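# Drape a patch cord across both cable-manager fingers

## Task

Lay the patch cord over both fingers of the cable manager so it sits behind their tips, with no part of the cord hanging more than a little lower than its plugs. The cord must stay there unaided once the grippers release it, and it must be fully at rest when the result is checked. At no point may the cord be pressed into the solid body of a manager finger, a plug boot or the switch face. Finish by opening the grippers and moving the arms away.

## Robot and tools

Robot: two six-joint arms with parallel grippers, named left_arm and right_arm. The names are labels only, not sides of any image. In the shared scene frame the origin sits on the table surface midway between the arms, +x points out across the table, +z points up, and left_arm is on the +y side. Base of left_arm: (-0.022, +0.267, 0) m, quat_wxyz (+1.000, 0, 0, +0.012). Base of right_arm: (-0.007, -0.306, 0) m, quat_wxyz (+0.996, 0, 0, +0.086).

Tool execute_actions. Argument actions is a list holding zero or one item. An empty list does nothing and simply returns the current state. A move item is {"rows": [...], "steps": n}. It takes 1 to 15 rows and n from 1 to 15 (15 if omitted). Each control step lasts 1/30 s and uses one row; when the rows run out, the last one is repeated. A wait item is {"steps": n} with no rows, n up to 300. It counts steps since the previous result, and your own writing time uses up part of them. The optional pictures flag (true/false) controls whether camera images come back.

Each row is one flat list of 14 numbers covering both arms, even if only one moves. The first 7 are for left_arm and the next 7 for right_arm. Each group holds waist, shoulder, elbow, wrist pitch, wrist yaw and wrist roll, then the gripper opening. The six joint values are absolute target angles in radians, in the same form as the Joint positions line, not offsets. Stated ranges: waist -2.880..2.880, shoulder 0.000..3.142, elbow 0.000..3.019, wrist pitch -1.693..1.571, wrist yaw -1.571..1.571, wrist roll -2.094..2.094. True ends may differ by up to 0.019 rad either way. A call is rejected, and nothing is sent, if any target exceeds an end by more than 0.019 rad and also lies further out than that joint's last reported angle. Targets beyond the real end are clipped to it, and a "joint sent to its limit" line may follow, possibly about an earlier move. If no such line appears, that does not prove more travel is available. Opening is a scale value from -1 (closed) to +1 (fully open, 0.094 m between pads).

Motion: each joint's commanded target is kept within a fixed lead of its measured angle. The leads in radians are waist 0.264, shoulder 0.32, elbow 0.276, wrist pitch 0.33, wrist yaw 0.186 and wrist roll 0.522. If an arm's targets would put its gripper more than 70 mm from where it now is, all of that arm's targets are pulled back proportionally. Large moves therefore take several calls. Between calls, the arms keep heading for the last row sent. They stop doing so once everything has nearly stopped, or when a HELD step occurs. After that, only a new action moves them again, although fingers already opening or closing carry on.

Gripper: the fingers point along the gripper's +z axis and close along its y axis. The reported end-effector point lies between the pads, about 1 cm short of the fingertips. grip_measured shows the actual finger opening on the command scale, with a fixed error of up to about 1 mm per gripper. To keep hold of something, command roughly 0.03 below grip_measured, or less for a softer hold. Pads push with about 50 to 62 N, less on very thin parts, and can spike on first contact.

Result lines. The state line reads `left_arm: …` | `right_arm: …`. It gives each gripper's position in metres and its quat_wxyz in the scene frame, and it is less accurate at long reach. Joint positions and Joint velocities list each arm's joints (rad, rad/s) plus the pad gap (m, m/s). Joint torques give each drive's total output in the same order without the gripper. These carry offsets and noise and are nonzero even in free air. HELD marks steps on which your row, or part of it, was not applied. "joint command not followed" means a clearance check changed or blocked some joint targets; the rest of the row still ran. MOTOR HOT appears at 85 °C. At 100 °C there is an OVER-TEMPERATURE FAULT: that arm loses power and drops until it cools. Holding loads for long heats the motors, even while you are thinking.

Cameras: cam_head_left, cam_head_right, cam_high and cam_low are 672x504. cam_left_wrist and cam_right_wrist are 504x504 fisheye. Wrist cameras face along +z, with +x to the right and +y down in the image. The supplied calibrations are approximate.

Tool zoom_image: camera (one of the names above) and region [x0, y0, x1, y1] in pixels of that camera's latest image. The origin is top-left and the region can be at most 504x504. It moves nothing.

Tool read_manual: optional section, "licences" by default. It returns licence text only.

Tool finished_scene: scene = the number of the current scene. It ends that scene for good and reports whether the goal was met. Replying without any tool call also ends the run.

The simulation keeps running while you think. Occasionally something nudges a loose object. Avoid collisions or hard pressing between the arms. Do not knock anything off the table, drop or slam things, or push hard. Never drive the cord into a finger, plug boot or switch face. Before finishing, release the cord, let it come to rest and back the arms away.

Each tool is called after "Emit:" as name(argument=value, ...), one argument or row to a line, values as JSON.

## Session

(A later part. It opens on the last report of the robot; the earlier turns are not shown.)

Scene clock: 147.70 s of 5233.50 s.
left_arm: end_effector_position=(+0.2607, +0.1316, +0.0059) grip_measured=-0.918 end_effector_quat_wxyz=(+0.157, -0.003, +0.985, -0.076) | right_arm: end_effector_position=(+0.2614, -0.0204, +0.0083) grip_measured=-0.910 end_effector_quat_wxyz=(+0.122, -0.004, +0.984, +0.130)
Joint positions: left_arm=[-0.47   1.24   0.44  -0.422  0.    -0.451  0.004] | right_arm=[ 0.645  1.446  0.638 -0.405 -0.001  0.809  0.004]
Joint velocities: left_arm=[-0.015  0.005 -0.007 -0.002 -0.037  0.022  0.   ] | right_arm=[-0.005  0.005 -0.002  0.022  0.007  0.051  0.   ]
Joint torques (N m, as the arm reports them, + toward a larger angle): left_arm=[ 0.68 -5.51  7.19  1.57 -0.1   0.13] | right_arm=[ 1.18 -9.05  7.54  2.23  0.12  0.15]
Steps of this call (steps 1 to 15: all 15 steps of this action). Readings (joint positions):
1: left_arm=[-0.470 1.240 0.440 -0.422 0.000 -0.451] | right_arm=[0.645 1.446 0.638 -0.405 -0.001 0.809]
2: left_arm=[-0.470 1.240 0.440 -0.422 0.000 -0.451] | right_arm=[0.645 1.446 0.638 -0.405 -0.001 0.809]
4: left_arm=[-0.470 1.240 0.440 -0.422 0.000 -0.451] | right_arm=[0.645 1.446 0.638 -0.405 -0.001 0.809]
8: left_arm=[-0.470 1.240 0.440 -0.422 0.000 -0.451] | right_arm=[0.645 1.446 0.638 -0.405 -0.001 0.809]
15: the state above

Emit:
execute_actions(
  actions=[
    {"rows":[[-0.41,1.235,0.61,-0.58,0.08,-0.65,-0.945,0.55,1.41,0.79,-0.565,-0.08,0.975,-0.94]],"steps":8},
  ],
  pictures=false,
)

Emit:
execute_actions(
  actions=[
    {"rows":[[-0.35,1.235,0.75,-0.74,0.165,-0.85,-0.945,0.45,1.375,0.89,-0.73,-0.165,1.14,-0.94]],"steps":8},
  ],
  pictures=false,
)

Emit:
execute_actions(
  actions=[
    {"rows":[[-0.295,1.234,0.885,-0.90,0.25,-1.05,-0.945,0.356,1.338,0.99,-0.89,-0.25,1.31,-0.94]],"steps":8},
  ],
  pictures=false,
)

Emit:
execute_actions(
  actions=[
    {"rows":[[-0.263,1.28,1.03,-1.03,0.335,-1.28,-0.945,0.28,1.358,1.11,-1.02,-0.335,1.50,-0.94]],"steps":8},
  ],
  pictures=false,
)

Emit:
execute_actions(
  actions=[
    {"rows":[[-0.23,1.33,1.17,-1.16,0.42,-1.515,-0.945,0.205,1.38,1.23,-1.155,-0.42,1.69,-0.94]],"steps":8},
  ],
  pictures=false,
)

Emit:
execute_actions(
  actions=[
    {"rows":[[-0.2,1.376,1.31,-1.30,0.5,-1.76,-0.945,0.132,1.40,1.35,-1.30,-0.5,1.885,-0.94]],"steps":15},
  ],
  pictures=false,
)

Emit:
execute_actions(
  actions=[
    {"steps":20},
  ],
)

Emit:
zoom_image(
  camera="cam_head_left",
  region=[230, 150, 390, 270],
)

Scene clock: 182.57 s of 5233.50 s.
left_arm: end_effector_position=(+0.2991, +0.1196, +0.0497) grip_measured=-0.918 end_effector_quat_wxyz=(+0.140, -0.098, +0.978, -0.119) | right_arm: end_effector_position=(+0.2980, -0.0257, +0.0438) grip_measured=-0.910 end_effector_quat_wxyz=(+0.090, +0.104, +0.979, +0.152)
Joint positions: left_arm=[-0.418  1.238  0.587 -0.558  0.075 -0.606  0.004] | right_arm=[ 0.541  1.425  0.744 -0.543 -0.076  0.937  0.004]
Joint velocities: left_arm=[ 0.005 -0.044  0.071 -0.007  0.037 -0.271 -0.001] | right_arm=[-0.015 -0.122  0.012 -0.051 -0.066  0.212 -0.   ]
Joint torques (N m, as the arm reports them, + toward a larger angle): left_arm=[ 0.61 -6.47  9.34  0.06  0.02 -0.05] | right_arm=[  0.59 -10.87  12.06   0.57  -0.14   0.07]
Steps of this call (steps 1 to 15: the robot went on to your last target; steps 16 to 90: nothing new was sent; then 31.60 s passed at rest; steps 91 to 98: all 8 steps of this action). Readings (joint positions):
91: left_arm=[-0.464 1.240 0.456 -0.459 0.042 -0.482] | right_arm=[0.635 1.445 0.650 -0.433 -0.032 0.833]
92: left_arm=[-0.455 1.241 0.481 -0.508 0.065 -0.514] | right_arm=[0.615 1.445 0.673 -0.477 -0.061 0.858]
94: left_arm=[-0.434 1.241 0.534 -0.551 0.075 -0.559] | right_arm=[0.573 1.441 0.712 -0.526 -0.076 0.896]
98: the state above

Scene clock: 182.83 s of 5233.50 s.
left_arm: end_effector_position=(+0.3221, +0.1196, +0.0908) grip_measured=-0.918 end_effector_quat_wxyz=(+0.097, -0.215, +0.959, -0.155) | right_arm: end_effector_position=(+0.3177, -0.0445, +0.0795) grip_measured=-0.910 end_effector_quat_wxyz=(+0.037, +0.224, +0.960, +0.165)
Joint positions: left_arm=[-0.355  1.238  0.719 -0.72   0.16  -0.799  0.004] | right_arm=[ 0.441  1.39   0.83  -0.711 -0.162  1.097  0.004]
Joint velocities: left_arm=[-0.005 -0.034  0.056 -0.042  0.022 -0.227 -0.   ] | right_arm=[-0.044 -0.122  0.125 -0.007 -0.051  0.198 -0.001]
Joint torques (N m, as the arm reports them, + toward a larger angle): left_arm=[ 0.72 -8.06 10.48  0.23  0.2  -0.01] | right_arm=[  2.31 -11.34  13.6    0.46  -0.21   0.09]
Steps of this call (steps 1 to 8: all 8 steps of this action). Readings (joint positions):
1: left_arm=[-0.411 1.238 0.605 -0.600 0.122 -0.646] | right_arm=[0.533 1.421 0.756 -0.581 -0.122 0.967]
2: left_arm=[-0.401 1.240 0.629 -0.656 0.148 -0.685] | right_arm=[0.519 1.418 0.771 -0.634 -0.150 0.999]
4: left_arm=[-0.376 1.240 0.674 -0.707 0.159 -0.741] | right_arm=[0.481 1.409 0.799 -0.691 -0.162 1.046]
8: the state above

Scene clock: 183.10 s of 5233.50 s.
left_arm: end_effector_position=(+0.3405, +0.1206, +0.1386) grip_measured=-0.918 end_effector_quat_wxyz=(+0.051, -0.328, +0.924, -0.188) | right_arm: end_effector_position=(+0.3363, -0.0615, +0.1258) grip_measured=-0.910 end_effector_quat_wxyz=(-0.009, +0.340, +0.922, +0.182)
Joint positions: left_arm=[-0.301  1.235  0.853 -0.88   0.245 -0.997  0.004] | right_arm=[ 0.349  1.353  0.928 -0.871 -0.246  1.262  0.004]
Joint velocities: left_arm=[ 0.005 -0.063  0.066 -0.012 -0.066 -0.242 -0.   ] | right_arm=[-0.073 -0.151  0.139 -0.022  0.022  0.227  0.001]
Joint torques (N m, as the arm reports them, + toward a larger angle): left_arm=[-0.35 -7.4  11.13  0.31  0.2  -0.05] | right_arm=[  1.47 -10.6   14.12   0.53  -0.26   0.1 ]
Steps of this call (steps 1 to 8: all 8 steps of this action). Readings (joint positions):
1: left_arm=[-0.350 1.238 0.736 -0.761 0.206 -0.841] | right_arm=[0.433 1.387 0.843 -0.743 -0.202 1.126]
2: left_arm=[-0.341 1.241 0.760 -0.816 0.233 -0.881] | right_arm=[0.422 1.385 0.859 -0.789 -0.229 1.156]
4: left_arm=[-0.320 1.240 0.806 -0.867 0.244 -0.938] | right_arm=[0.389 1.376 0.889 -0.846 -0.245 1.207]
8: the state above

Scene clock: 183.37 s of 5233.50 s.
left_arm: end_effector_position=(+0.3614, +0.1120, +0.1810) grip_measured=-0.918 end_effector_quat_wxyz=(-0.006, -0.436, +0.874, -0.214) | right_arm: end_effector_position=(+0.3634, -0.0673, +0.1773) grip_measured=-0.910 end_effector_quat_wxyz=(-0.052, +0.449, +0.868, +0.207)
Joint positions: left_arm=[-0.273  1.274  0.997 -1.01   0.331 -1.221  0.004] | right_arm=[ 0.275  1.353  1.06  -0.999 -0.331  1.448  0.004]
Joint velocities: left_arm=[ 0.015 -0.005  0.042 -0.042 -0.007 -0.374 -0.   ] | right_arm=[-0.024 -0.015  0.076 -0.012 -0.007  0.227  0.001]
Joint torques (N m, as the arm reports them, + toward a larger angle): left_arm=[-0.26 -8.25 11.63  0.43  0.26 -0.07] | right_arm=[  1.01 -10.51  13.89   0.15  -0.28   0.16]
Steps of this call (steps 1 to 8: all 8 steps of this action). Readings (joint positions):
1: left_arm=[-0.297 1.239 0.871 -0.914 0.290 -1.044] | right_arm=[0.341 1.351 0.944 -0.900 -0.289 1.297]
2: left_arm=[-0.293 1.250 0.899 -0.962 0.317 -1.090] | right_arm=[0.330 1.353 0.967 -0.943 -0.317 1.335]
4: left_arm=[-0.284 1.269 0.954 -1.001 0.330 -1.155] | right_arm=[0.303 1.353 1.011 -0.987 -0.331 1.391]
8: the state above

Scene clock: 183.63 s of 5233.50 s.
left_arm: end_effector_position=(+0.3782, +0.1084, +0.2167) grip_measured=-0.918 end_effector_quat_wxyz=(-0.074, -0.544, +0.805, -0.224) | right_arm: end_effector_position=(+0.3791, -0.0810, +0.2139) grip_measured=-0.911 end_effector_quat_wxyz=(-0.112, +0.555, +0.798, +0.208)
Joint positions: left_arm=[-0.239  1.325  1.132 -1.141  0.417 -1.454  0.004] | right_arm=[ 0.2    1.372  1.17  -1.133 -0.418  1.638  0.004]
Joint velocities: left_arm=[ 0.005  0.005  0.012 -0.056 -0.037 -0.418 -0.   ] | right_arm=[-0.015 -0.005  0.046 -0.012 -0.022  0.271 -0.   ]
Joint torques (N m, as the arm reports them, + toward a larger angle): left_arm=[ 0.53 -9.21 12.03  0.22  0.24 -0.11] | right_arm=[  0.72 -10.61  15.23   0.3   -0.35   0.1 ]
Steps of this call (steps 1 to 8: all 8 steps of this action). Readings (joint positions):
1: left_arm=[-0.268 1.280 1.014 -1.044 0.375 -1.270] | right_arm=[0.267 1.356 1.075 -1.031 -0.377 1.487]
2: left_arm=[-0.263 1.294 1.042 -1.092 0.402 -1.317] | right_arm=[0.257 1.363 1.097 -1.077 -0.405 1.526]
4: left_arm=[-0.252 1.317 1.095 -1.130 0.415 -1.385] | right_arm=[0.229 1.371 1.135 -1.121 -0.416 1.582]
8: the state above

Scene clock: 184.13 s of 5233.50 s.
left_arm: end_effector_position=(+0.3900, +0.1060, +0.2553) grip_measured=-0.918 end_effector_quat_wxyz=(-0.150, -0.660, +0.705, -0.213) | right_arm: end_effector_position=(+0.3866, -0.0933, +0.2340) grip_measured=-0.911 end_effector_quat_wxyz=(-0.187, +0.665, +0.702, +0.173)
Joint positions: left_arm=[-0.21   1.372  1.271 -1.287  0.497 -1.737  0.004] | right_arm=[ 0.14   1.419  1.266 -1.28  -0.498  1.863  0.004]
Joint velocities: left_arm=[-0.024 -0.005 -0.007 -0.002 -0.066 -0.095 -0.   ] | right_arm=[-0.005 -0.005 -0.012  0.007 -0.051  0.007 -0.001]
Joint torques (N m, as the arm reports them, + toward a larger angle): left_arm=[ 0.96 -9.06 12.45  0.29  0.26 -0.09] | right_arm=[ -0.34 -13.41  17.46  -0.13  -0.34   0.19]
Steps of this call (steps 1 to 15: all 15 steps of this action). Readings (joint positions):
1: left_arm=[-0.235 1.331 1.150 -1.177 0.457 -1.505] | right_arm=[0.193 1.375 1.184 -1.168 -0.461 1.678]
2: left_arm=[-0.231 1.345 1.179 -1.227 0.483 -1.555] | right_arm=[0.184 1.384 1.206 -1.217 -0.486 1.717]
4: left_arm=[-0.221 1.367 1.234 -1.268 0.495 -1.625] | right_arm=[0.159 1.397 1.248 -1.261 -0.496 1.773]
8: left_arm=[-0.210 1.371 1.271 -1.281 0.497 -1.697] | right_arm=[0.140 1.417 1.265 -1.272 -0.496 1.831]
15: the state above

Scene clock: 184.80 s of 5233.50 s.
left_arm: end_effector_position=(+0.3900, +0.1060, +0.2553) grip_measured=-0.918 end_effector_quat_wxyz=(+0.151, +0.664, -0.701, +0.212) | right_arm: end_effector_position=(+0.3866, -0.0932, +0.2341) grip_measured=-0.911 end_effector_quat_wxyz=(-0.187, +0.668, +0.700, +0.172)
Joint positions: left_arm=[-0.21   1.372  1.271 -1.287  0.497 -1.748  0.004] | right_arm=[ 0.14   1.419  1.266 -1.28  -0.498  1.871  0.004]
Joint velocities: left_arm=[-0.005 -0.005 -0.002  0.007 -0.037  0.037  0.   ] | right_arm=[-0.005 -0.015 -0.022 -0.012  0.007 -0.007  0.   ]
Joint torques (N m, as the arm reports them, + toward a larger angle): left_arm=[ 0.36 -9.7  12.27  0.07  0.25 -0.07] | right_arm=[  0.27 -13.51  17.53   0.11  -0.4    0.16]
Steps of this call (steps 1 to 20: the robot went on to your last target). Readings (joint positions):
1: left_arm=[-0.210 1.372 1.271 -1.287 0.497 -1.739] | right_arm=[0.140 1.419 1.266 -1.280 -0.498 1.865]
2: left_arm=[-0.210 1.372 1.271 -1.287 0.497 -1.741] | right_arm=[0.140 1.419 1.266 -1.280 -0.498 1.867]
4: left_arm=[-0.210 1.372 1.271 -1.287 0.497 -1.744] | right_arm=[0.140 1.419 1.266 -1.280 -0.498 1.868]
8: left_arm=[-0.210 1.372 1.271 -1.287 0.497 -1.746] | right_arm=[0.140 1.419 1.266 -1.280 -0.498 1.870]
20: the state above
camera_calibration (this result's frames):
cam_left_wrist: T_world_to_cam=[[0.995021, -0.0315713, 0.094529, -0.408546], [-0.0991773, -0.407084, 0.90799, -0.143455], [0.00981479, -0.912845, -0.408188, 0.320409], [0, 0, 0, 1]] pos_world=[0.389139, 0.221187, 0.299662]
cam_right_wrist: T_world_to_cam=[[-0.997884, -0.0642444, 0.0099958, 0.376013], [-0.0175583, 0.414308, 0.909967, -0.162032], [-0.0626016, 0.907866, -0.414559, 0.329296], [0, 0, 0, 1]] pos_world=[0.392987, -0.207669, 0.280198]

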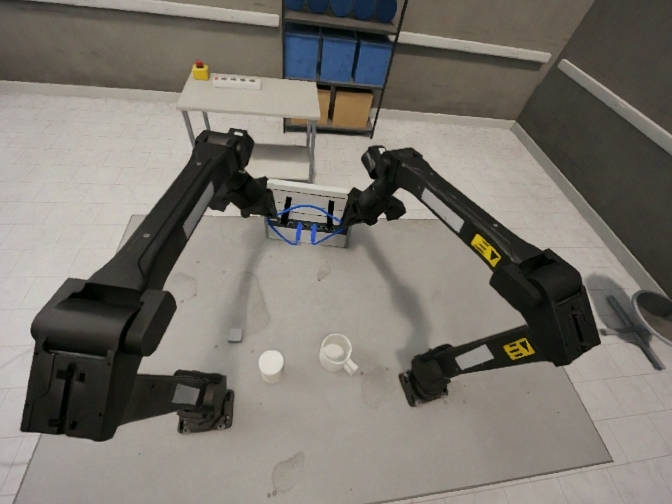

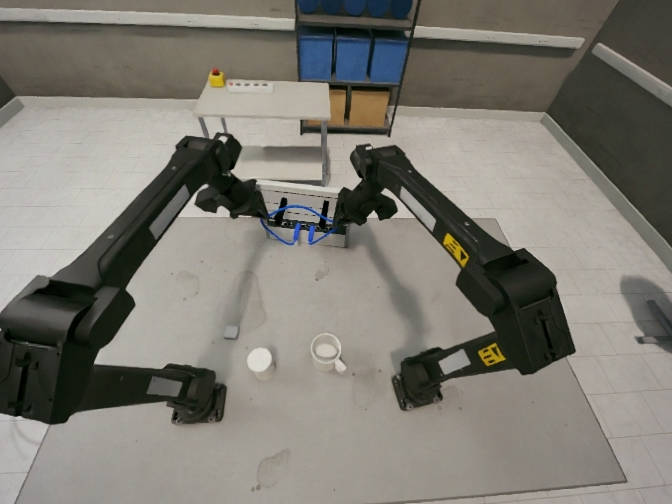

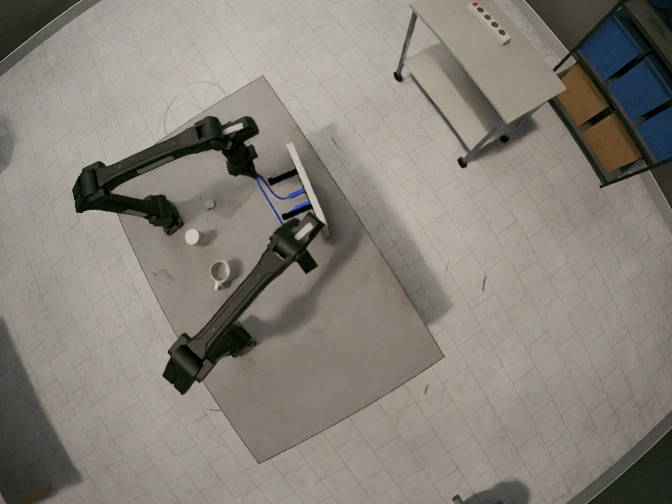

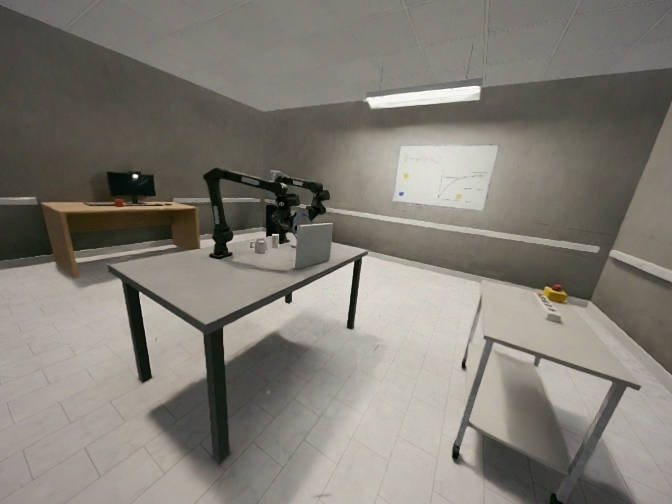

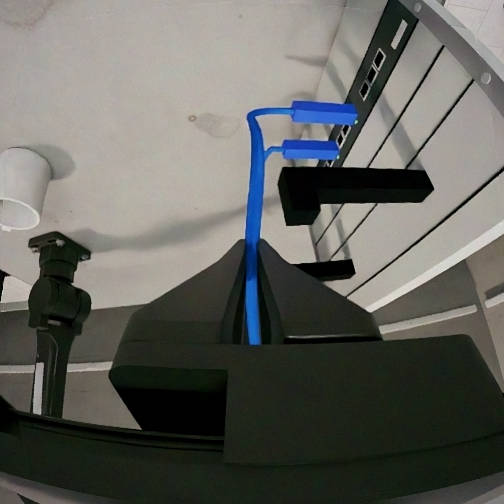

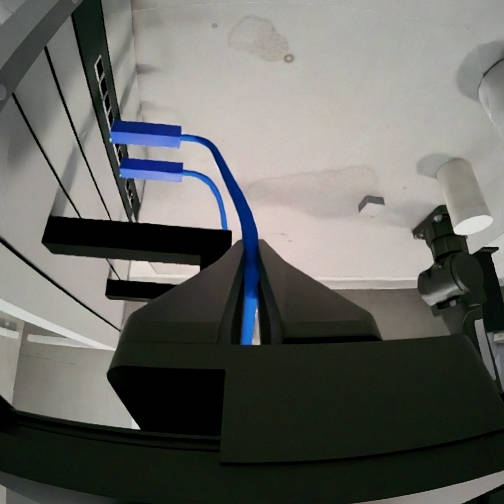

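Region (230, 150, 390, 270) of cam_head_left's 672x504 image, scaled by 3.150, with more detail than that image has; it fills the top 378 rows of this view, and the rest is white.

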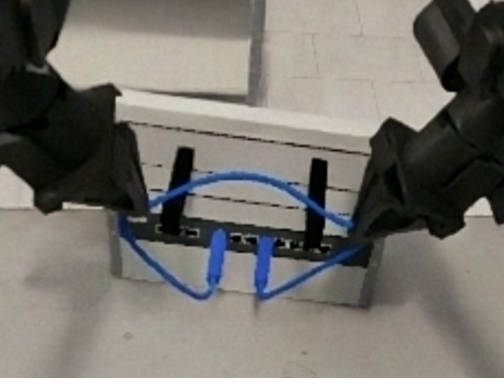

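Emit:
execute_actions(
  actions=[
    {"rows":[[-0.195,1.44,1.375,-1.29,0.5,-1.745,-0.945,0.125,1.445,1.385,-1.27,-0.5,1.865,-0.94]],"steps":10},
  ],
  pictures=false,
)

Emit:
execute_actions(
  actions=[
    {"rows":[[-0.176,1.518,1.437,-1.275,0.5,-1.72,-0.945,0.11,1.497,1.425,-1.245,-0.5,1.85,-0.94]],"steps":15},
  ],
  pictures=false,
)

Emit:
execute_actions(
  actions=[
    {"steps":15},
  ],
)

Emit:
zoom_image(
  camera="cam_head_left",
  region=[230, 150, 390, 270],
)

Scene clock: 211.87 s of 5233.50 s.
left_arm: end_effector_position=(+0.4127, +0.1019, +0.2508) grip_measured=-0.918 end_effector_quat_wxyz=(+0.155, +0.665, -0.701, +0.207) | right_arm: end_effector_position=(+0.3998, -0.0906, +0.2374) grip_measured=-0.911 end_effector_quat_wxyz=(-0.185, +0.668, +0.699, +0.177)
Joint positions: left_arm=[-0.21   1.44   1.329 -1.289  0.497 -1.748  0.004] | right_arm=[ 0.137  1.446  1.303 -1.28  -0.498  1.872  0.004]
Joint velocities: left_arm=[-0.015  0.005 -0.017 -0.012  0.007  0.051  0.   ] | right_arm=[-0.005 -0.005  0.002  0.007 -0.037 -0.037  0.001]
Joint torques (N m, as the arm reports them, + toward a larger angle): left_arm=[  1.14 -11.49  12.83   0.54   0.24   0.07] | right_arm=[ -0.47 -12.11  17.41   1.41  -0.33  -0.02]
Steps of this call (steps 1 to 15: the robot went on to your last target; steps 16 to 100: nothing new was sent; then 23.40 s passed at rest; steps 101 to 110: all 10 steps of this action). Readings (joint positions):
101: left_arm=[-0.210 1.377 1.277 -1.289 0.497 -1.748] | right_arm=[0.140 1.421 1.269 -1.280 -0.498 1.872]
102: left_arm=[-0.210 1.388 1.291 -1.289 0.497 -1.748] | right_arm=[0.140 1.426 1.276 -1.280 -0.498 1.872]
104: left_arm=[-0.210 1.414 1.319 -1.289 0.497 -1.748] | right_arm=[0.140 1.438 1.293 -1.280 -0.498 1.872]
108: left_arm=[-0.210 1.438 1.329 -1.289 0.497 -1.748] | right_arm=[0.137 1.446 1.303 -1.280 -0.498 1.872]
110: the state above

Scene clock: 212.37 s of 5233.50 s.
left_arm: end_effector_position=(+0.4436, +0.1077, +0.2430) grip_measured=-0.918 end_effector_quat_wxyz=(+0.154, +0.669, -0.697, +0.207) | right_arm: end_effector_position=(+0.4253, -0.0923, +0.2337) grip_measured=-0.911 end_effector_quat_wxyz=(-0.180, +0.670, +0.696, +0.184)
Joint positions: left_arm=[-0.186  1.518  1.394 -1.285  0.498 -1.733  0.004] | right_arm=[ 0.117  1.499  1.348 -1.261 -0.498  1.862  0.004]
Joint velocities: left_arm=[-0.024 -0.015 -0.002  0.002  0.066 -0.037 -0.001] | right_arm=[ 0.015 -0.024 -0.007 -0.007 -0.037  0.007 -0.   ]
Joint torques (N m, as the arm reports them, + toward a larger angle): left_arm=[ -0.3  -12.61  12.74   0.93   0.23   0.1 ] | right_arm=[  0.43 -13.79  16.81   1.53  -0.3   -0.07]
Steps of this call (steps 1 to 15: all 15 steps of this action). Readings (joint positions):
1: left_arm=[-0.209 1.446 1.335 -1.289 0.498 -1.746] | right_arm=[0.136 1.450 1.306 -1.279 -0.498 1.870]
2: left_arm=[-0.206 1.457 1.352 -1.289 0.498 -1.744] | right_arm=[0.134 1.457 1.316 -1.277 -0.498 1.868]
4: left_arm=[-0.199 1.486 1.384 -1.288 0.498 -1.739] | right_arm=[0.128 1.477 1.337 -1.269 -0.498 1.866]
8: left_arm=[-0.187 1.515 1.394 -1.285 0.498 -1.735] | right_arm=[0.118 1.497 1.348 -1.261 -0.498 1.863]
15: the state above

Scene clock: 212.87 s of 5233.50 s.
left_arm: end_effector_position=(+0.4436, +0.1077, +0.2430) grip_measured=-0.918 end_effector_quat_wxyz=(+0.154, +0.669, -0.697, +0.207) | right_arm: end_effector_position=(+0.4253, -0.0923, +0.2337) grip_measured=-0.911 end_effector_quat_wxyz=(-0.180, +0.670, +0.696, +0.185)
Joint positions: left_arm=[-0.186  1.518  1.394 -1.285  0.498 -1.733  0.004] | right_arm=[ 0.117  1.499  1.348 -1.261 -0.498  1.861  0.004]
Joint velocities: left_arm=[-0.015  0.005 -0.007 -0.002 -0.066  0.007 -0.   ] | right_arm=[-0.005 -0.015  0.007 -0.012  0.037 -0.037  0.001]
Joint torques (N m, as the arm reports them, + toward a larger angle): left_arm=[  0.59 -11.71  12.69   0.91   0.22   0.14] | right_arm=[ -0.12 -12.96  16.93   1.49  -0.34  -0.05]
Steps of this call (steps 1 to 15: the robot went on to your last target). Readings (joint positions):
1: left_arm=[-0.186 1.518 1.394 -1.285 0.498 -1.733] | right_arm=[0.117 1.499 1.348 -1.261 -0.498 1.861]
2: left_arm=[-0.186 1.518 1.394 -1.285 0.498 -1.733] | right_arm=[0.117 1.499 1.348 -1.261 -0.498 1.861]
4: left_arm=[-0.186 1.518 1.394 -1.285 0.498 -1.733] | right_arm=[0.117 1.499 1.348 -1.261 -0.498 1.861]
8: left_arm=[-0.186 1.518 1.394 -1.285 0.498 -1.733] | right_arm=[0.117 1.499 1.348 -1.261 -0.498 1.861]
15: the state above
All arms were judged still, so your last target was given up. Only a new action makes them travel on or press farther. Fingers that are still opening or closing keep moving.
camera_calibration (this result's frames):
cam_left_wrist: T_world_to_cam=[[0.996439, -0.0212946, 0.0815793, -0.459246], [-0.0831059, -0.411191, 0.907753, -0.132936], [0.0142144, -0.9113, -0.411497, 0.315042], [0, 0, 0, 1]] pos_world=[0.442084, 0.222657, 0.287777]
cam_right_wrist: T_world_to_cam=[[-0.998632, -0.0499868, -0.0153733, 0.422317], [-0.03449, 0.408527, 0.912094, -0.155177], [-0.0393122, 0.911376, -0.409692, 0.31999], [0, 0, 0, 1]] pos_world=[0.428967, -0.207127, 0.279126]

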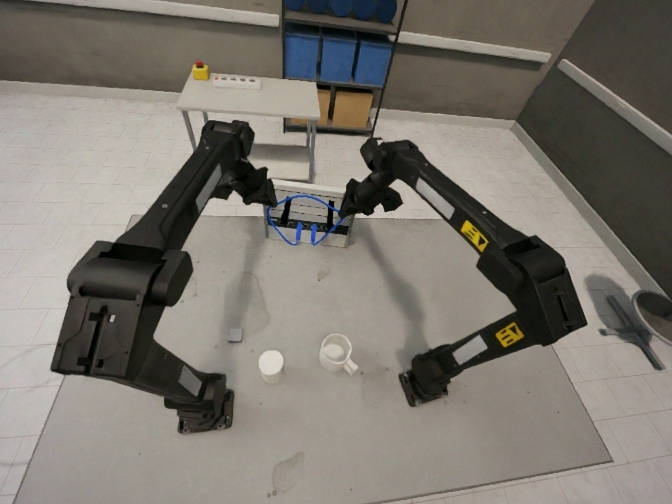

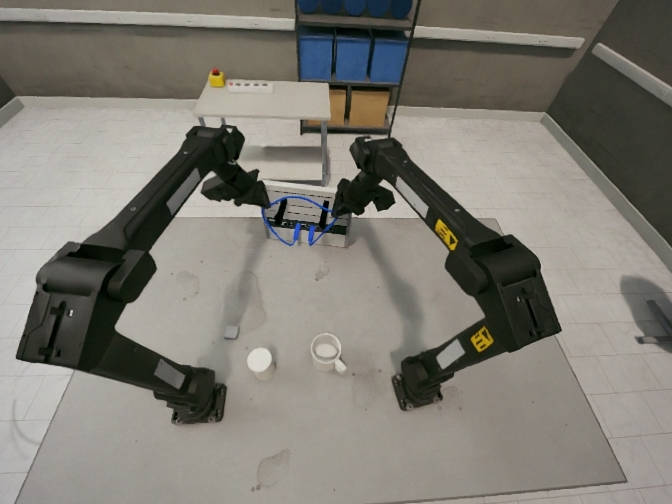

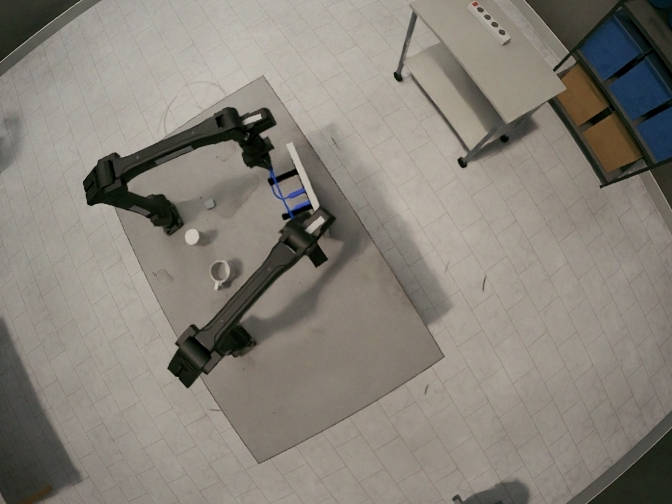

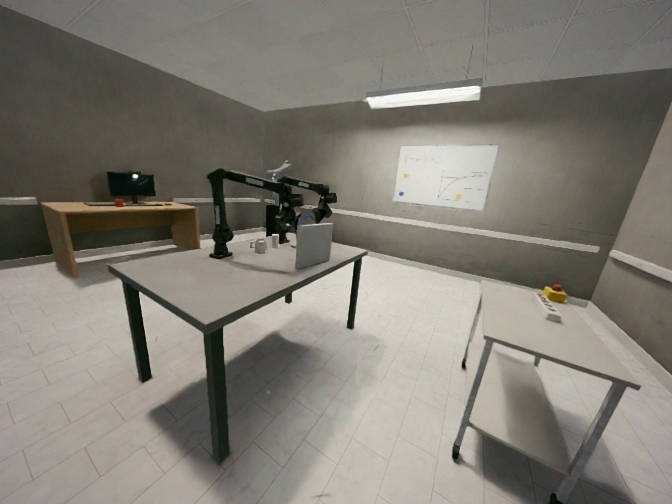

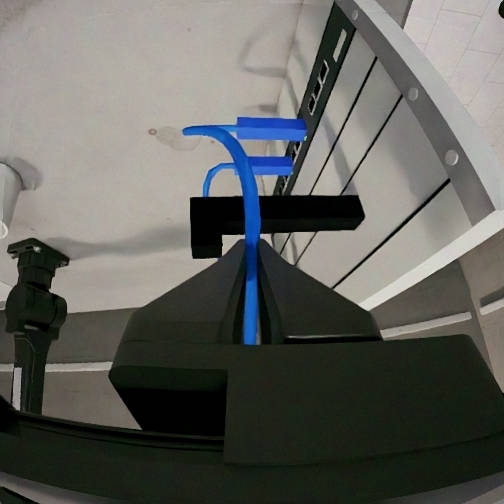

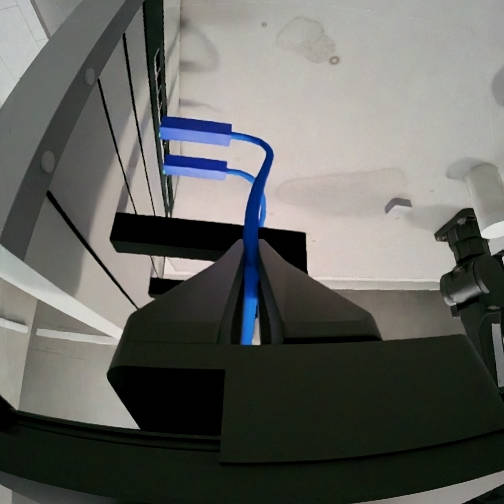

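Region (230, 150, 390, 270) of cam_head_left's 672x504 image, scaled by 3.150, with more detail than that image has; it fills the top 378 rows of this view, and the rest is white.

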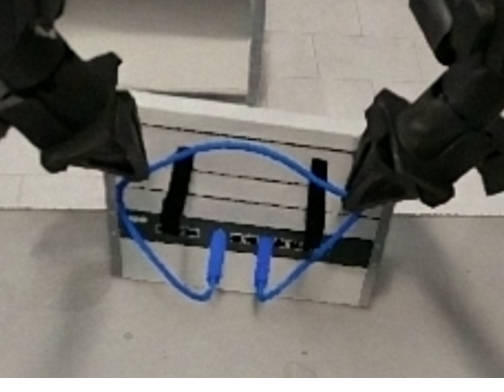

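Emit:
execute_actions(
  actions=[
    {"rows":[[-0.215,1.512,1.375,-1.25,0.375,-1.715,-0.945,0.152,1.499,1.345,-1.24,-0.375,1.94,-0.94]],"steps":10},
  ],
  pictures=false,
)

Emit:
execute_actions(
  actions=[
    {"rows":[[-0.242,1.505,1.349,-1.225,0.25,-1.69,-0.945,0.185,1.499,1.335,-1.222,-0.25,2.01,-0.94]],"steps":15},
  ],
  pictures=false,
)

Emit:
execute_actions(
  actions=[
    {"steps":15},
  ],
)

Emit:
zoom_image(
  camera="cam_head_left",
  region=[230, 150, 390, 270],
)

Scene clock: 235.80 s of 5233.50 s.
left_arm: end_effector_position=(+0.4448, +0.1180, +0.2291) grip_measured=-0.918 end_effector_quat_wxyz=(+0.106, +0.674, -0.710, +0.174) | right_arm: end_effector_position=(+0.4248, -0.0938, +0.2249) grip_measured=-0.911 end_effector_quat_wxyz=(-0.135, +0.690, +0.694, +0.152)
Joint positions: left_arm=[-0.203  1.517  1.379 -1.268  0.379 -1.728  0.004] | right_arm=[ 0.154  1.499  1.348 -1.26  -0.378  1.921  0.004]
Joint velocities: left_arm=[ 0.005 -0.005 -0.007  0.017 -0.007  0.095  0.001] | right_arm=[-0.015  0.005 -0.007 -0.027  0.11   0.066  0.   ]
Joint torques (N m, as the arm reports them, + toward a larger angle): left_arm=[ -1.65 -13.12   8.77   1.     0.02   0.11] | right_arm=[  0.17 -13.49   9.77   1.66  -0.14   0.2 ]
Steps of this call (steps 1 to 90: nothing new was sent; then 19.60 s passed at rest; steps 91 to 100: all 10 steps of this action). Readings (joint positions):
91: left_arm=[-0.189 1.518 1.393 -1.281 0.436 -1.732] | right_arm=[0.122 1.499 1.348 -1.261 -0.436 1.873]
92: left_arm=[-0.191 1.517 1.389 -1.275 0.399 -1.731] | right_arm=[0.126 1.499 1.348 -1.260 -0.399 1.884]
94: left_arm=[-0.196 1.517 1.383 -1.270 0.381 -1.729] | right_arm=[0.138 1.499 1.348 -1.260 -0.381 1.900]
98: left_arm=[-0.202 1.517 1.379 -1.269 0.379 -1.728] | right_arm=[0.154 1.499 1.348 -1.260 -0.379 1.917]
100: the state above

Scene clock: 236.30 s of 5233.50 s.
left_arm: end_effector_position=(+0.4428, +0.1226, +0.2142) grip_measured=-0.918 end_effector_quat_wxyz=(-0.055, -0.663, +0.734, -0.140) | right_arm: end_effector_position=(+0.4290, -0.0964, +0.2180) grip_measured=-0.911 end_effector_quat_wxyz=(-0.083, +0.714, +0.684, +0.129)
Joint positions: left_arm=[-0.237  1.513  1.352 -1.243  0.253 -1.703  0.004] | right_arm=[ 0.188  1.499  1.346 -1.242 -0.253  1.996  0.004]
Joint velocities: left_arm=[-0.005 -0.005 -0.007  0.007 -0.022 -0.022  0.002] | right_arm=[-0.005 -0.015 -0.007 -0.017 -0.022 -0.051 -0.001]
Joint torques (N m, as the arm reports them, + toward a larger angle): left_arm=[ -1.16 -13.1    8.61   1.21  -0.1    0.11] | right_arm=[  1.66 -13.53   9.2    1.67  -0.01   0.18]
Steps of this call (steps 1 to 15: all 15 steps of this action). Readings (joint positions):
1: left_arm=[-0.207 1.516 1.375 -1.262 0.315 -1.724] | right_arm=[0.158 1.499 1.348 -1.257 -0.314 1.934]
2: left_arm=[-0.213 1.514 1.369 -1.252 0.288 -1.719] | right_arm=[0.165 1.499 1.348 -1.247 -0.286 1.948]
4: left_arm=[-0.229 1.513 1.359 -1.246 0.259 -1.713] | right_arm=[0.180 1.499 1.347 -1.242 -0.259 1.966]
8: left_arm=[-0.237 1.513 1.352 -1.245 0.254 -1.707] | right_arm=[0.188 1.499 1.346 -1.242 -0.254 1.986]
15: the state above

Scene clock: 236.80 s of 5233.50 s.
left_arm: end_effector_position=(+0.4428, +0.1226, +0.2142) grip_measured=-0.918 end_effector_quat_wxyz=(-0.055, -0.662, +0.734, -0.140) | right_arm: end_effector_position=(+0.4290, -0.0964, +0.2180) grip_measured=-0.911 end_effector_quat_wxyz=(-0.083, +0.714, +0.683, +0.128)
Joint positions: left_arm=[-0.237  1.513  1.352 -1.243  0.253 -1.702  0.004] | right_arm=[ 0.188  1.499  1.346 -1.242 -0.253  1.999  0.004]
Joint velocities: left_arm=[ 0.005 -0.005 -0.022 -0.022  0.022  0.081  0.001] | right_arm=[-0.005 -0.005 -0.017  0.002  0.051  0.007  0.001]
Joint torques (N m, as the arm reports them, + toward a larger angle): left_arm=[ -0.76 -12.74   8.6    1.19  -0.08   0.13] | right_arm=[  0.01 -12.77   8.95   1.64  -0.02   0.13]
Steps of this call (steps 1 to 15: the robot went on to your last target). Readings (joint positions):
1: left_arm=[-0.237 1.513 1.352 -1.243 0.253 -1.703] | right_arm=[0.188 1.499 1.346 -1.242 -0.253 1.997]
2: left_arm=[-0.237 1.513 1.352 -1.243 0.253 -1.703] | right_arm=[0.188 1.499 1.346 -1.242 -0.253 1.997]
4: left_arm=[-0.237 1.513 1.352 -1.243 0.253 -1.702] | right_arm=[0.188 1.499 1.346 -1.242 -0.253 1.997]
8: left_arm=[-0.237 1.513 1.352 -1.243 0.253 -1.702] | right_arm=[0.188 1.499 1.346 -1.242 -0.253 1.998]
15: the state above
All arms were judged still, so your last target was given up. Only a new action makes them travel on or press farther. Fingers that are still opening or closing keep moving.
camera_calibration (this result's frames):
cam_left_wrist: T_world_to_cam=[[0.987859, -0.0850685, 0.129996, -0.454577], [-0.154805, -0.609391, 0.77761, -0.0168], [0.013068, -0.788293, -0.615161, 0.345856], [0, 0, 0, 1]] pos_world=[0.441937, 0.223728, 0.284914]
cam_right_wrist: T_world_to_cam=[[-0.997844, 0.038877, -0.0528785, 0.441972], [-0.0190121, 0.599918, 0.799836, -0.10288], [0.0628179, 0.799116, -0.597885, 0.303831], [0, 0, 0, 1]] pos_world=[0.419977, -0.19826, 0.287314]

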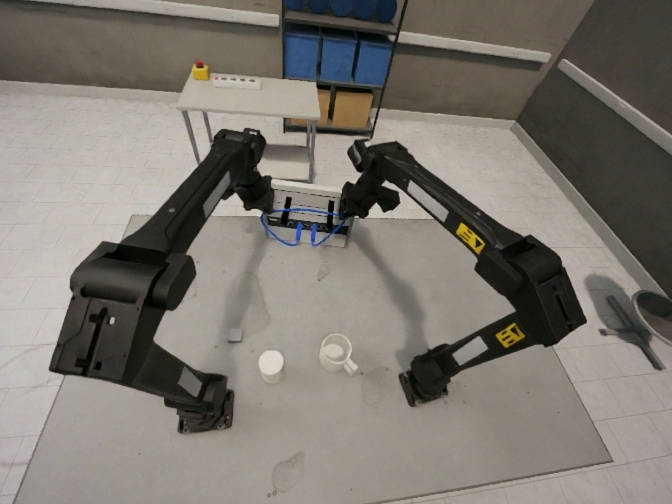

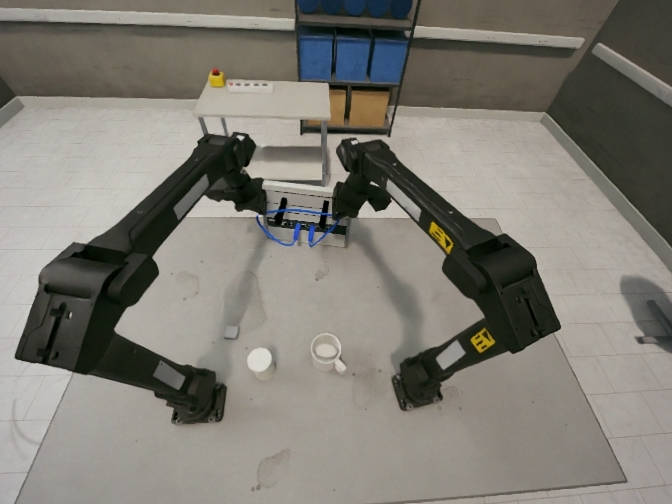

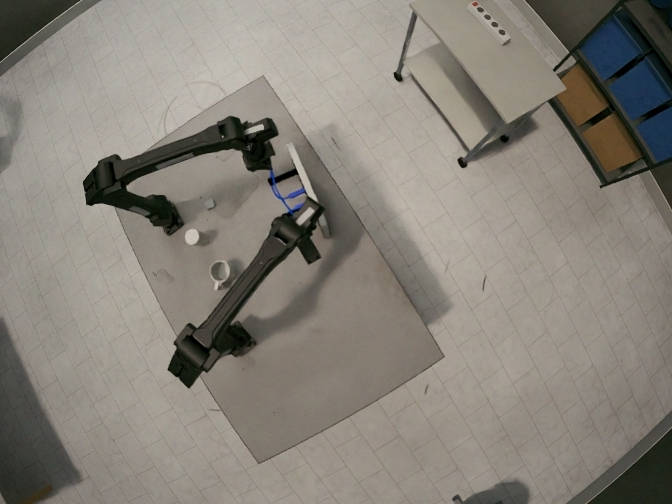

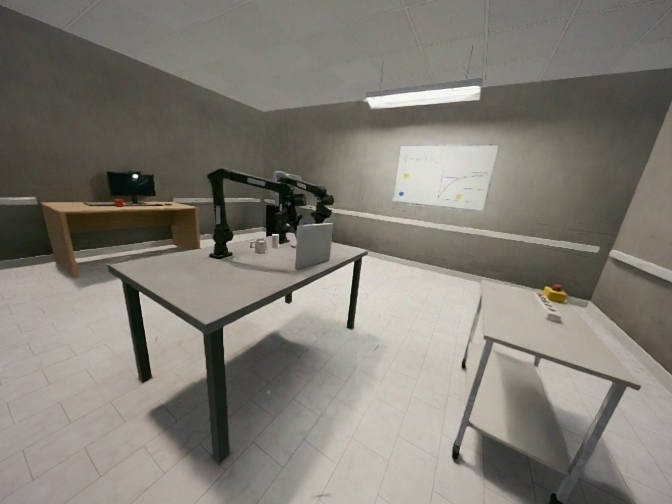

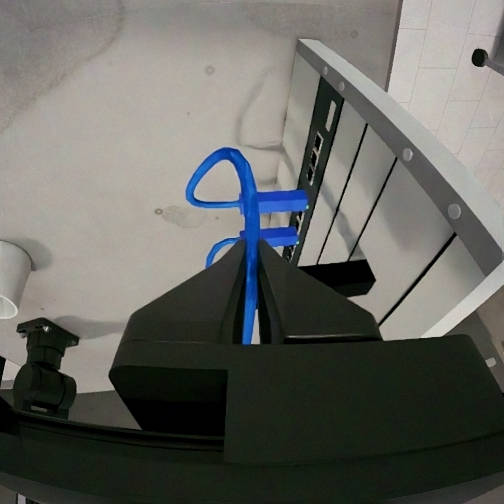

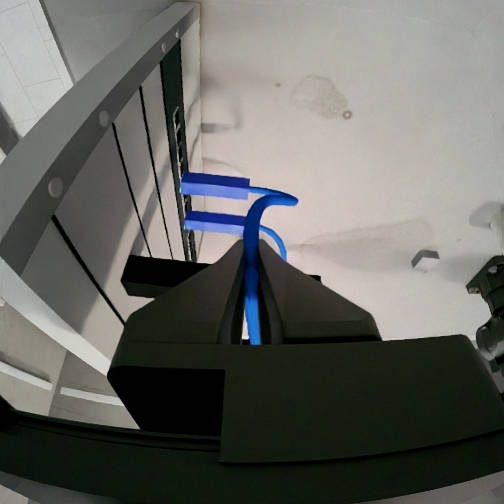

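Region (230, 150, 390, 270) of cam_head_left's 672x504 image, scaled by 3.150, with more detail than that image has; it fills the top 378 rows of this view, and the rest is white.

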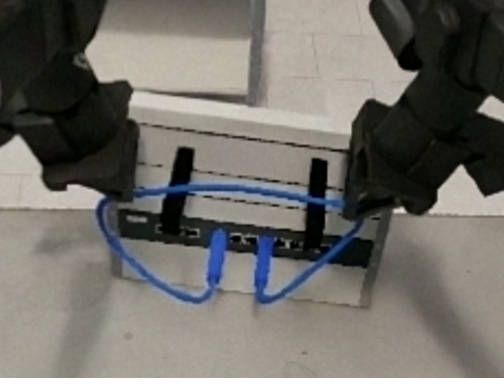

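Emit:
execute_actions(
  actions=[
    {"rows":[[-0.242,1.52,1.349,-1.225,0.25,-1.69,-0.90,0.185,1.51,1.335,-1.222,-0.25,2.01,-0.895],[-0.242,1.525,1.349,-1.225,0.25,-1.69,-0.885,0.185,1.515,1.335,-1.222,-0.25,2.01,-0.88],[-0.242,1.53,1.349,-1.225,0.25,-1.69,-0.88,0.185,1.52,1.335,-1.222,-0.25,2.01,-0.875],[-0.242,1.535,1.349,-1.225,0.25,-1.69,-0.88,0.185,1.528,1.335,-1.222,-0.25,2.01,-0.875],[-0.242,1.54,1.349,-1.225,0.25,-1.69,-0.88,0.185,1.535,1.335,-1.222,-0.25,2.01,-0.875]],"steps":15},
  ],
  pictures=false,
)

Emit:
execute_actions(
  actions=[
    {"steps":45},
  ],
)

Emit:
zoom_image(
  camera="cam_head_left",
  region=[230, 150, 390, 270],
)

Scene clock: 248.17 s of 5233.50 s.
left_arm: end_effector_position=(+0.4440, +0.1223, +0.2070) grip_measured=-0.880 end_effector_quat_wxyz=(-0.060, -0.663, +0.734, -0.134) | right_arm: end_effector_position=(+0.4309, -0.0956, +0.2064) grip_measured=-0.876 end_effector_quat_wxyz=(-0.088, +0.716, +0.682, +0.117)
Joint positions: left_arm=[-0.237  1.529  1.352 -1.243  0.253 -1.702  0.006] | right_arm=[ 0.188  1.525  1.346 -1.242 -0.253  1.999  0.006]
Joint velocities: left_arm=[-0.005  0.005  0.017 -0.002  0.037 -0.037 -0.   ] | right_arm=[ 0.005  0.005 -0.017 -0.007 -0.007  0.037 -0.   ]
Joint torques (N m, as the arm reports them, + toward a larger angle): left_arm=[ -0.72 -11.42   8.75   1.25  -0.08   0.13] | right_arm=[  0.13 -13.38   9.04   1.69  -0.01   0.19]
Steps of this call (steps 1 to 170: nothing new was sent; then 5.20 s passed at rest; steps 171 to 185: all 15 steps of this action). Readings (joint positions):
171: left_arm=[-0.237 1.513 1.352 -1.243 0.253 -1.702] | right_arm=[0.188 1.499 1.346 -1.242 -0.253 1.999]
172: left_arm=[-0.237 1.513 1.352 -1.243 0.253 -1.702] | right_arm=[0.188 1.499 1.346 -1.242 -0.253 1.999]
174: left_arm=[-0.237 1.514 1.352 -1.243 0.253 -1.702] | right_arm=[0.188 1.501 1.346 -1.242 -0.253 1.999]
178: left_arm=[-0.237 1.521 1.352 -1.243 0.253 -1.702] | right_arm=[0.188 1.513 1.346 -1.242 -0.253 1.999]
185: the state above

Scene clock: 249.67 s of 5233.50 s.
left_arm: end_effector_position=(+0.4440, +0.1223, +0.2070) grip_measured=-0.880 end_effector_quat_wxyz=(-0.060, -0.663, +0.734, -0.134) | right_arm: end_effector_position=(+0.4309, -0.0956, +0.2064) grip_measured=-0.876 end_effector_quat_wxyz=(-0.088, +0.716, +0.682, +0.117)
Joint positions: left_arm=[-0.237  1.529  1.352 -1.243  0.253 -1.702  0.006] | right_arm=[ 0.188  1.525  1.346 -1.242 -0.253  1.999  0.006]
Joint velocities: left_arm=[-0.015 -0.005  0.002 -0.012 -0.037  0.022 -0.   ] | right_arm=[-0.005 -0.015 -0.002  0.017 -0.007  0.022 -0.   ]
Joint torques (N m, as the arm reports them, + toward a larger angle): left_arm=[ -0.68 -11.15   8.75   1.28  -0.1    0.13] | right_arm=[  0.33 -12.61   9.14   1.8   -0.02   0.17]
Steps of this call (steps 1 to 15: the robot went on to your last target; steps 16 to 45: nothing new was sent). Readings (joint positions):
1: left_arm=[-0.237 1.529 1.352 -1.243 0.253 -1.702] | right_arm=[0.188 1.525 1.346 -1.242 -0.253 1.999]
2: left_arm=[-0.237 1.529 1.352 -1.243 0.253 -1.702] | right_arm=[0.188 1.525 1.346 -1.242 -0.253 1.999]
4: left_arm=[-0.237 1.529 1.352 -1.243 0.253 -1.702] | right_arm=[0.188 1.525 1.346 -1.242 -0.253 1.999]
8: left_arm=[-0.237 1.529 1.352 -1.243 0.253 -1.702] | right_arm=[0.188 1.525 1.346 -1.242 -0.253 1.999]
45: the state above
All arms were judged still, so your last target was given up. Only a new action makes them travel on or press farther. Fingers that are still opening or closing keep moving.
camera_calibration (this result's frames):
cam_left_wrist: T_world_to_cam=[[0.989728, -0.0854719, 0.114597, -0.45246], [-0.142914, -0.611956, 0.777872, -0.0161554], [0.00364192, -0.786259, -0.617886, 0.345674], [0, 0, 0, 1]] pos_world=[0.444244, 0.223231, 0.278004]
cam_right_wrist: T_world_to_cam=[[-0.998806, 0.0388758, -0.0295895, 0.438857], [0.0000816012, 0.60698, 0.794717, -0.100486], [0.0488555, 0.793766, -0.606258, 0.303421], [0, 0, 0, 1]] pos_world=[0.423517, -0.196913, 0.276795]

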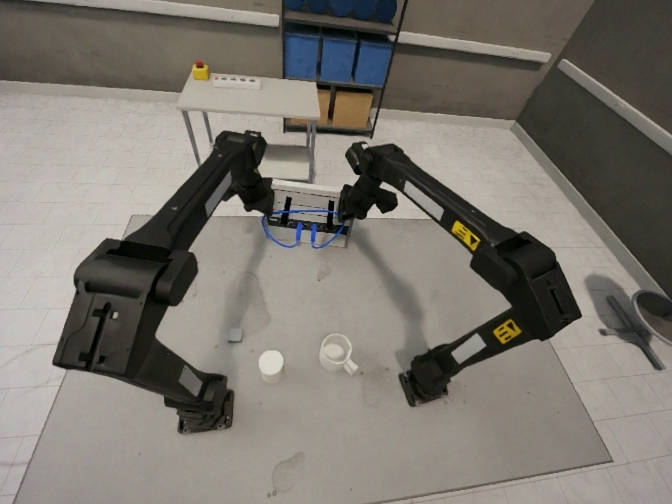

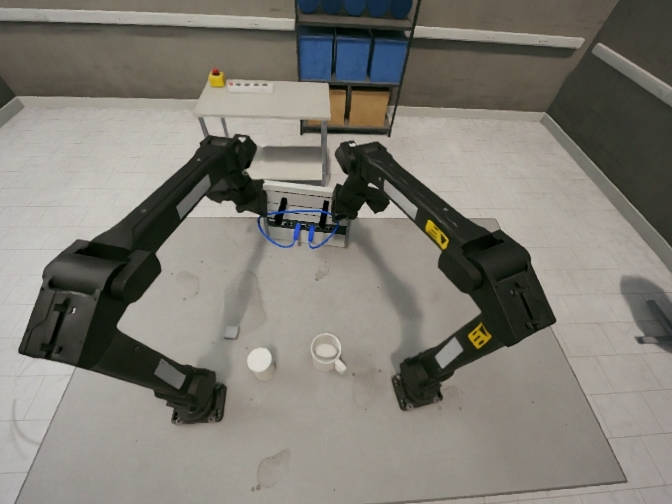

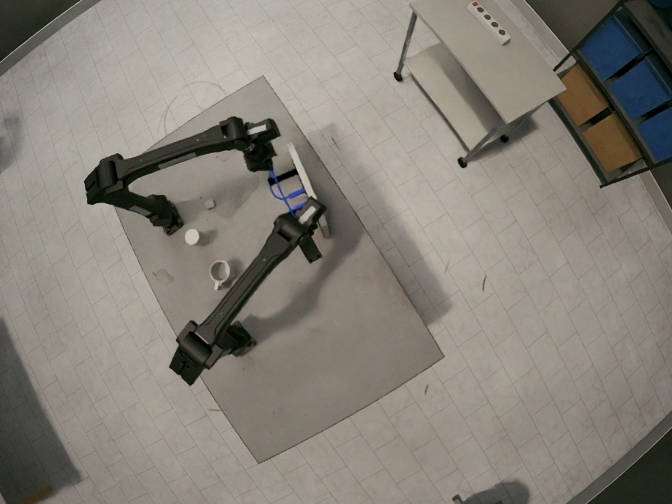

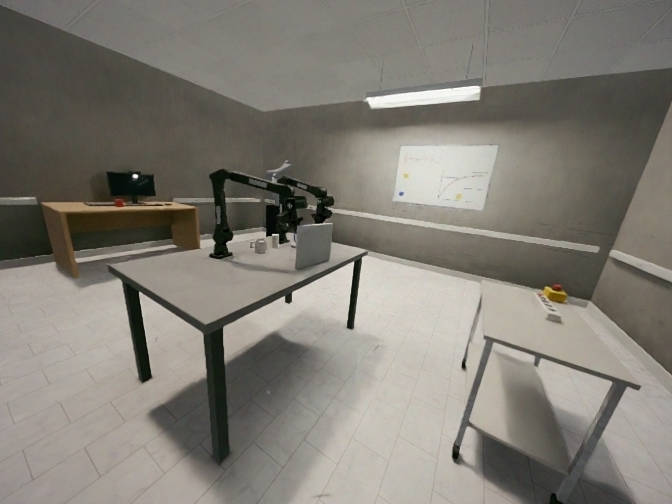

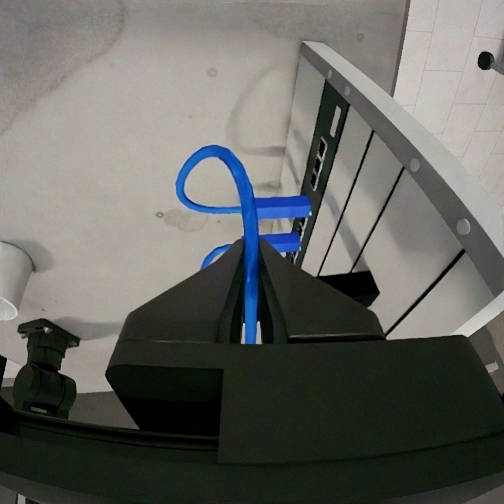

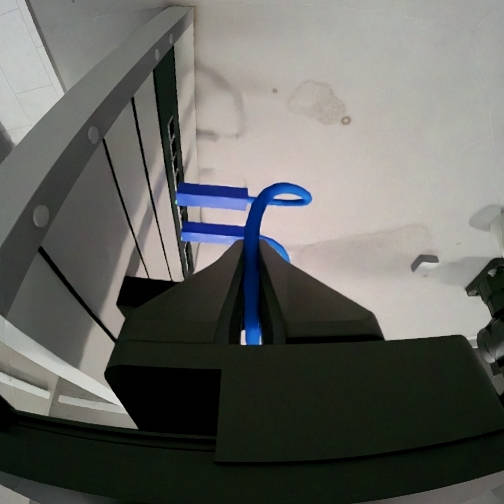

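Region (230, 150, 390, 270) of cam_head_left's 672x504 image, scaled by 3.150, with more detail than that image has; it fills the top 378 rows of this view, and the rest is white.

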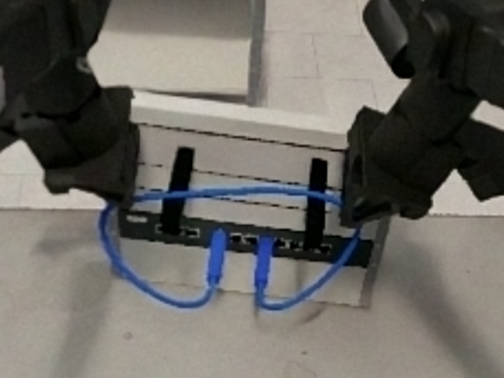

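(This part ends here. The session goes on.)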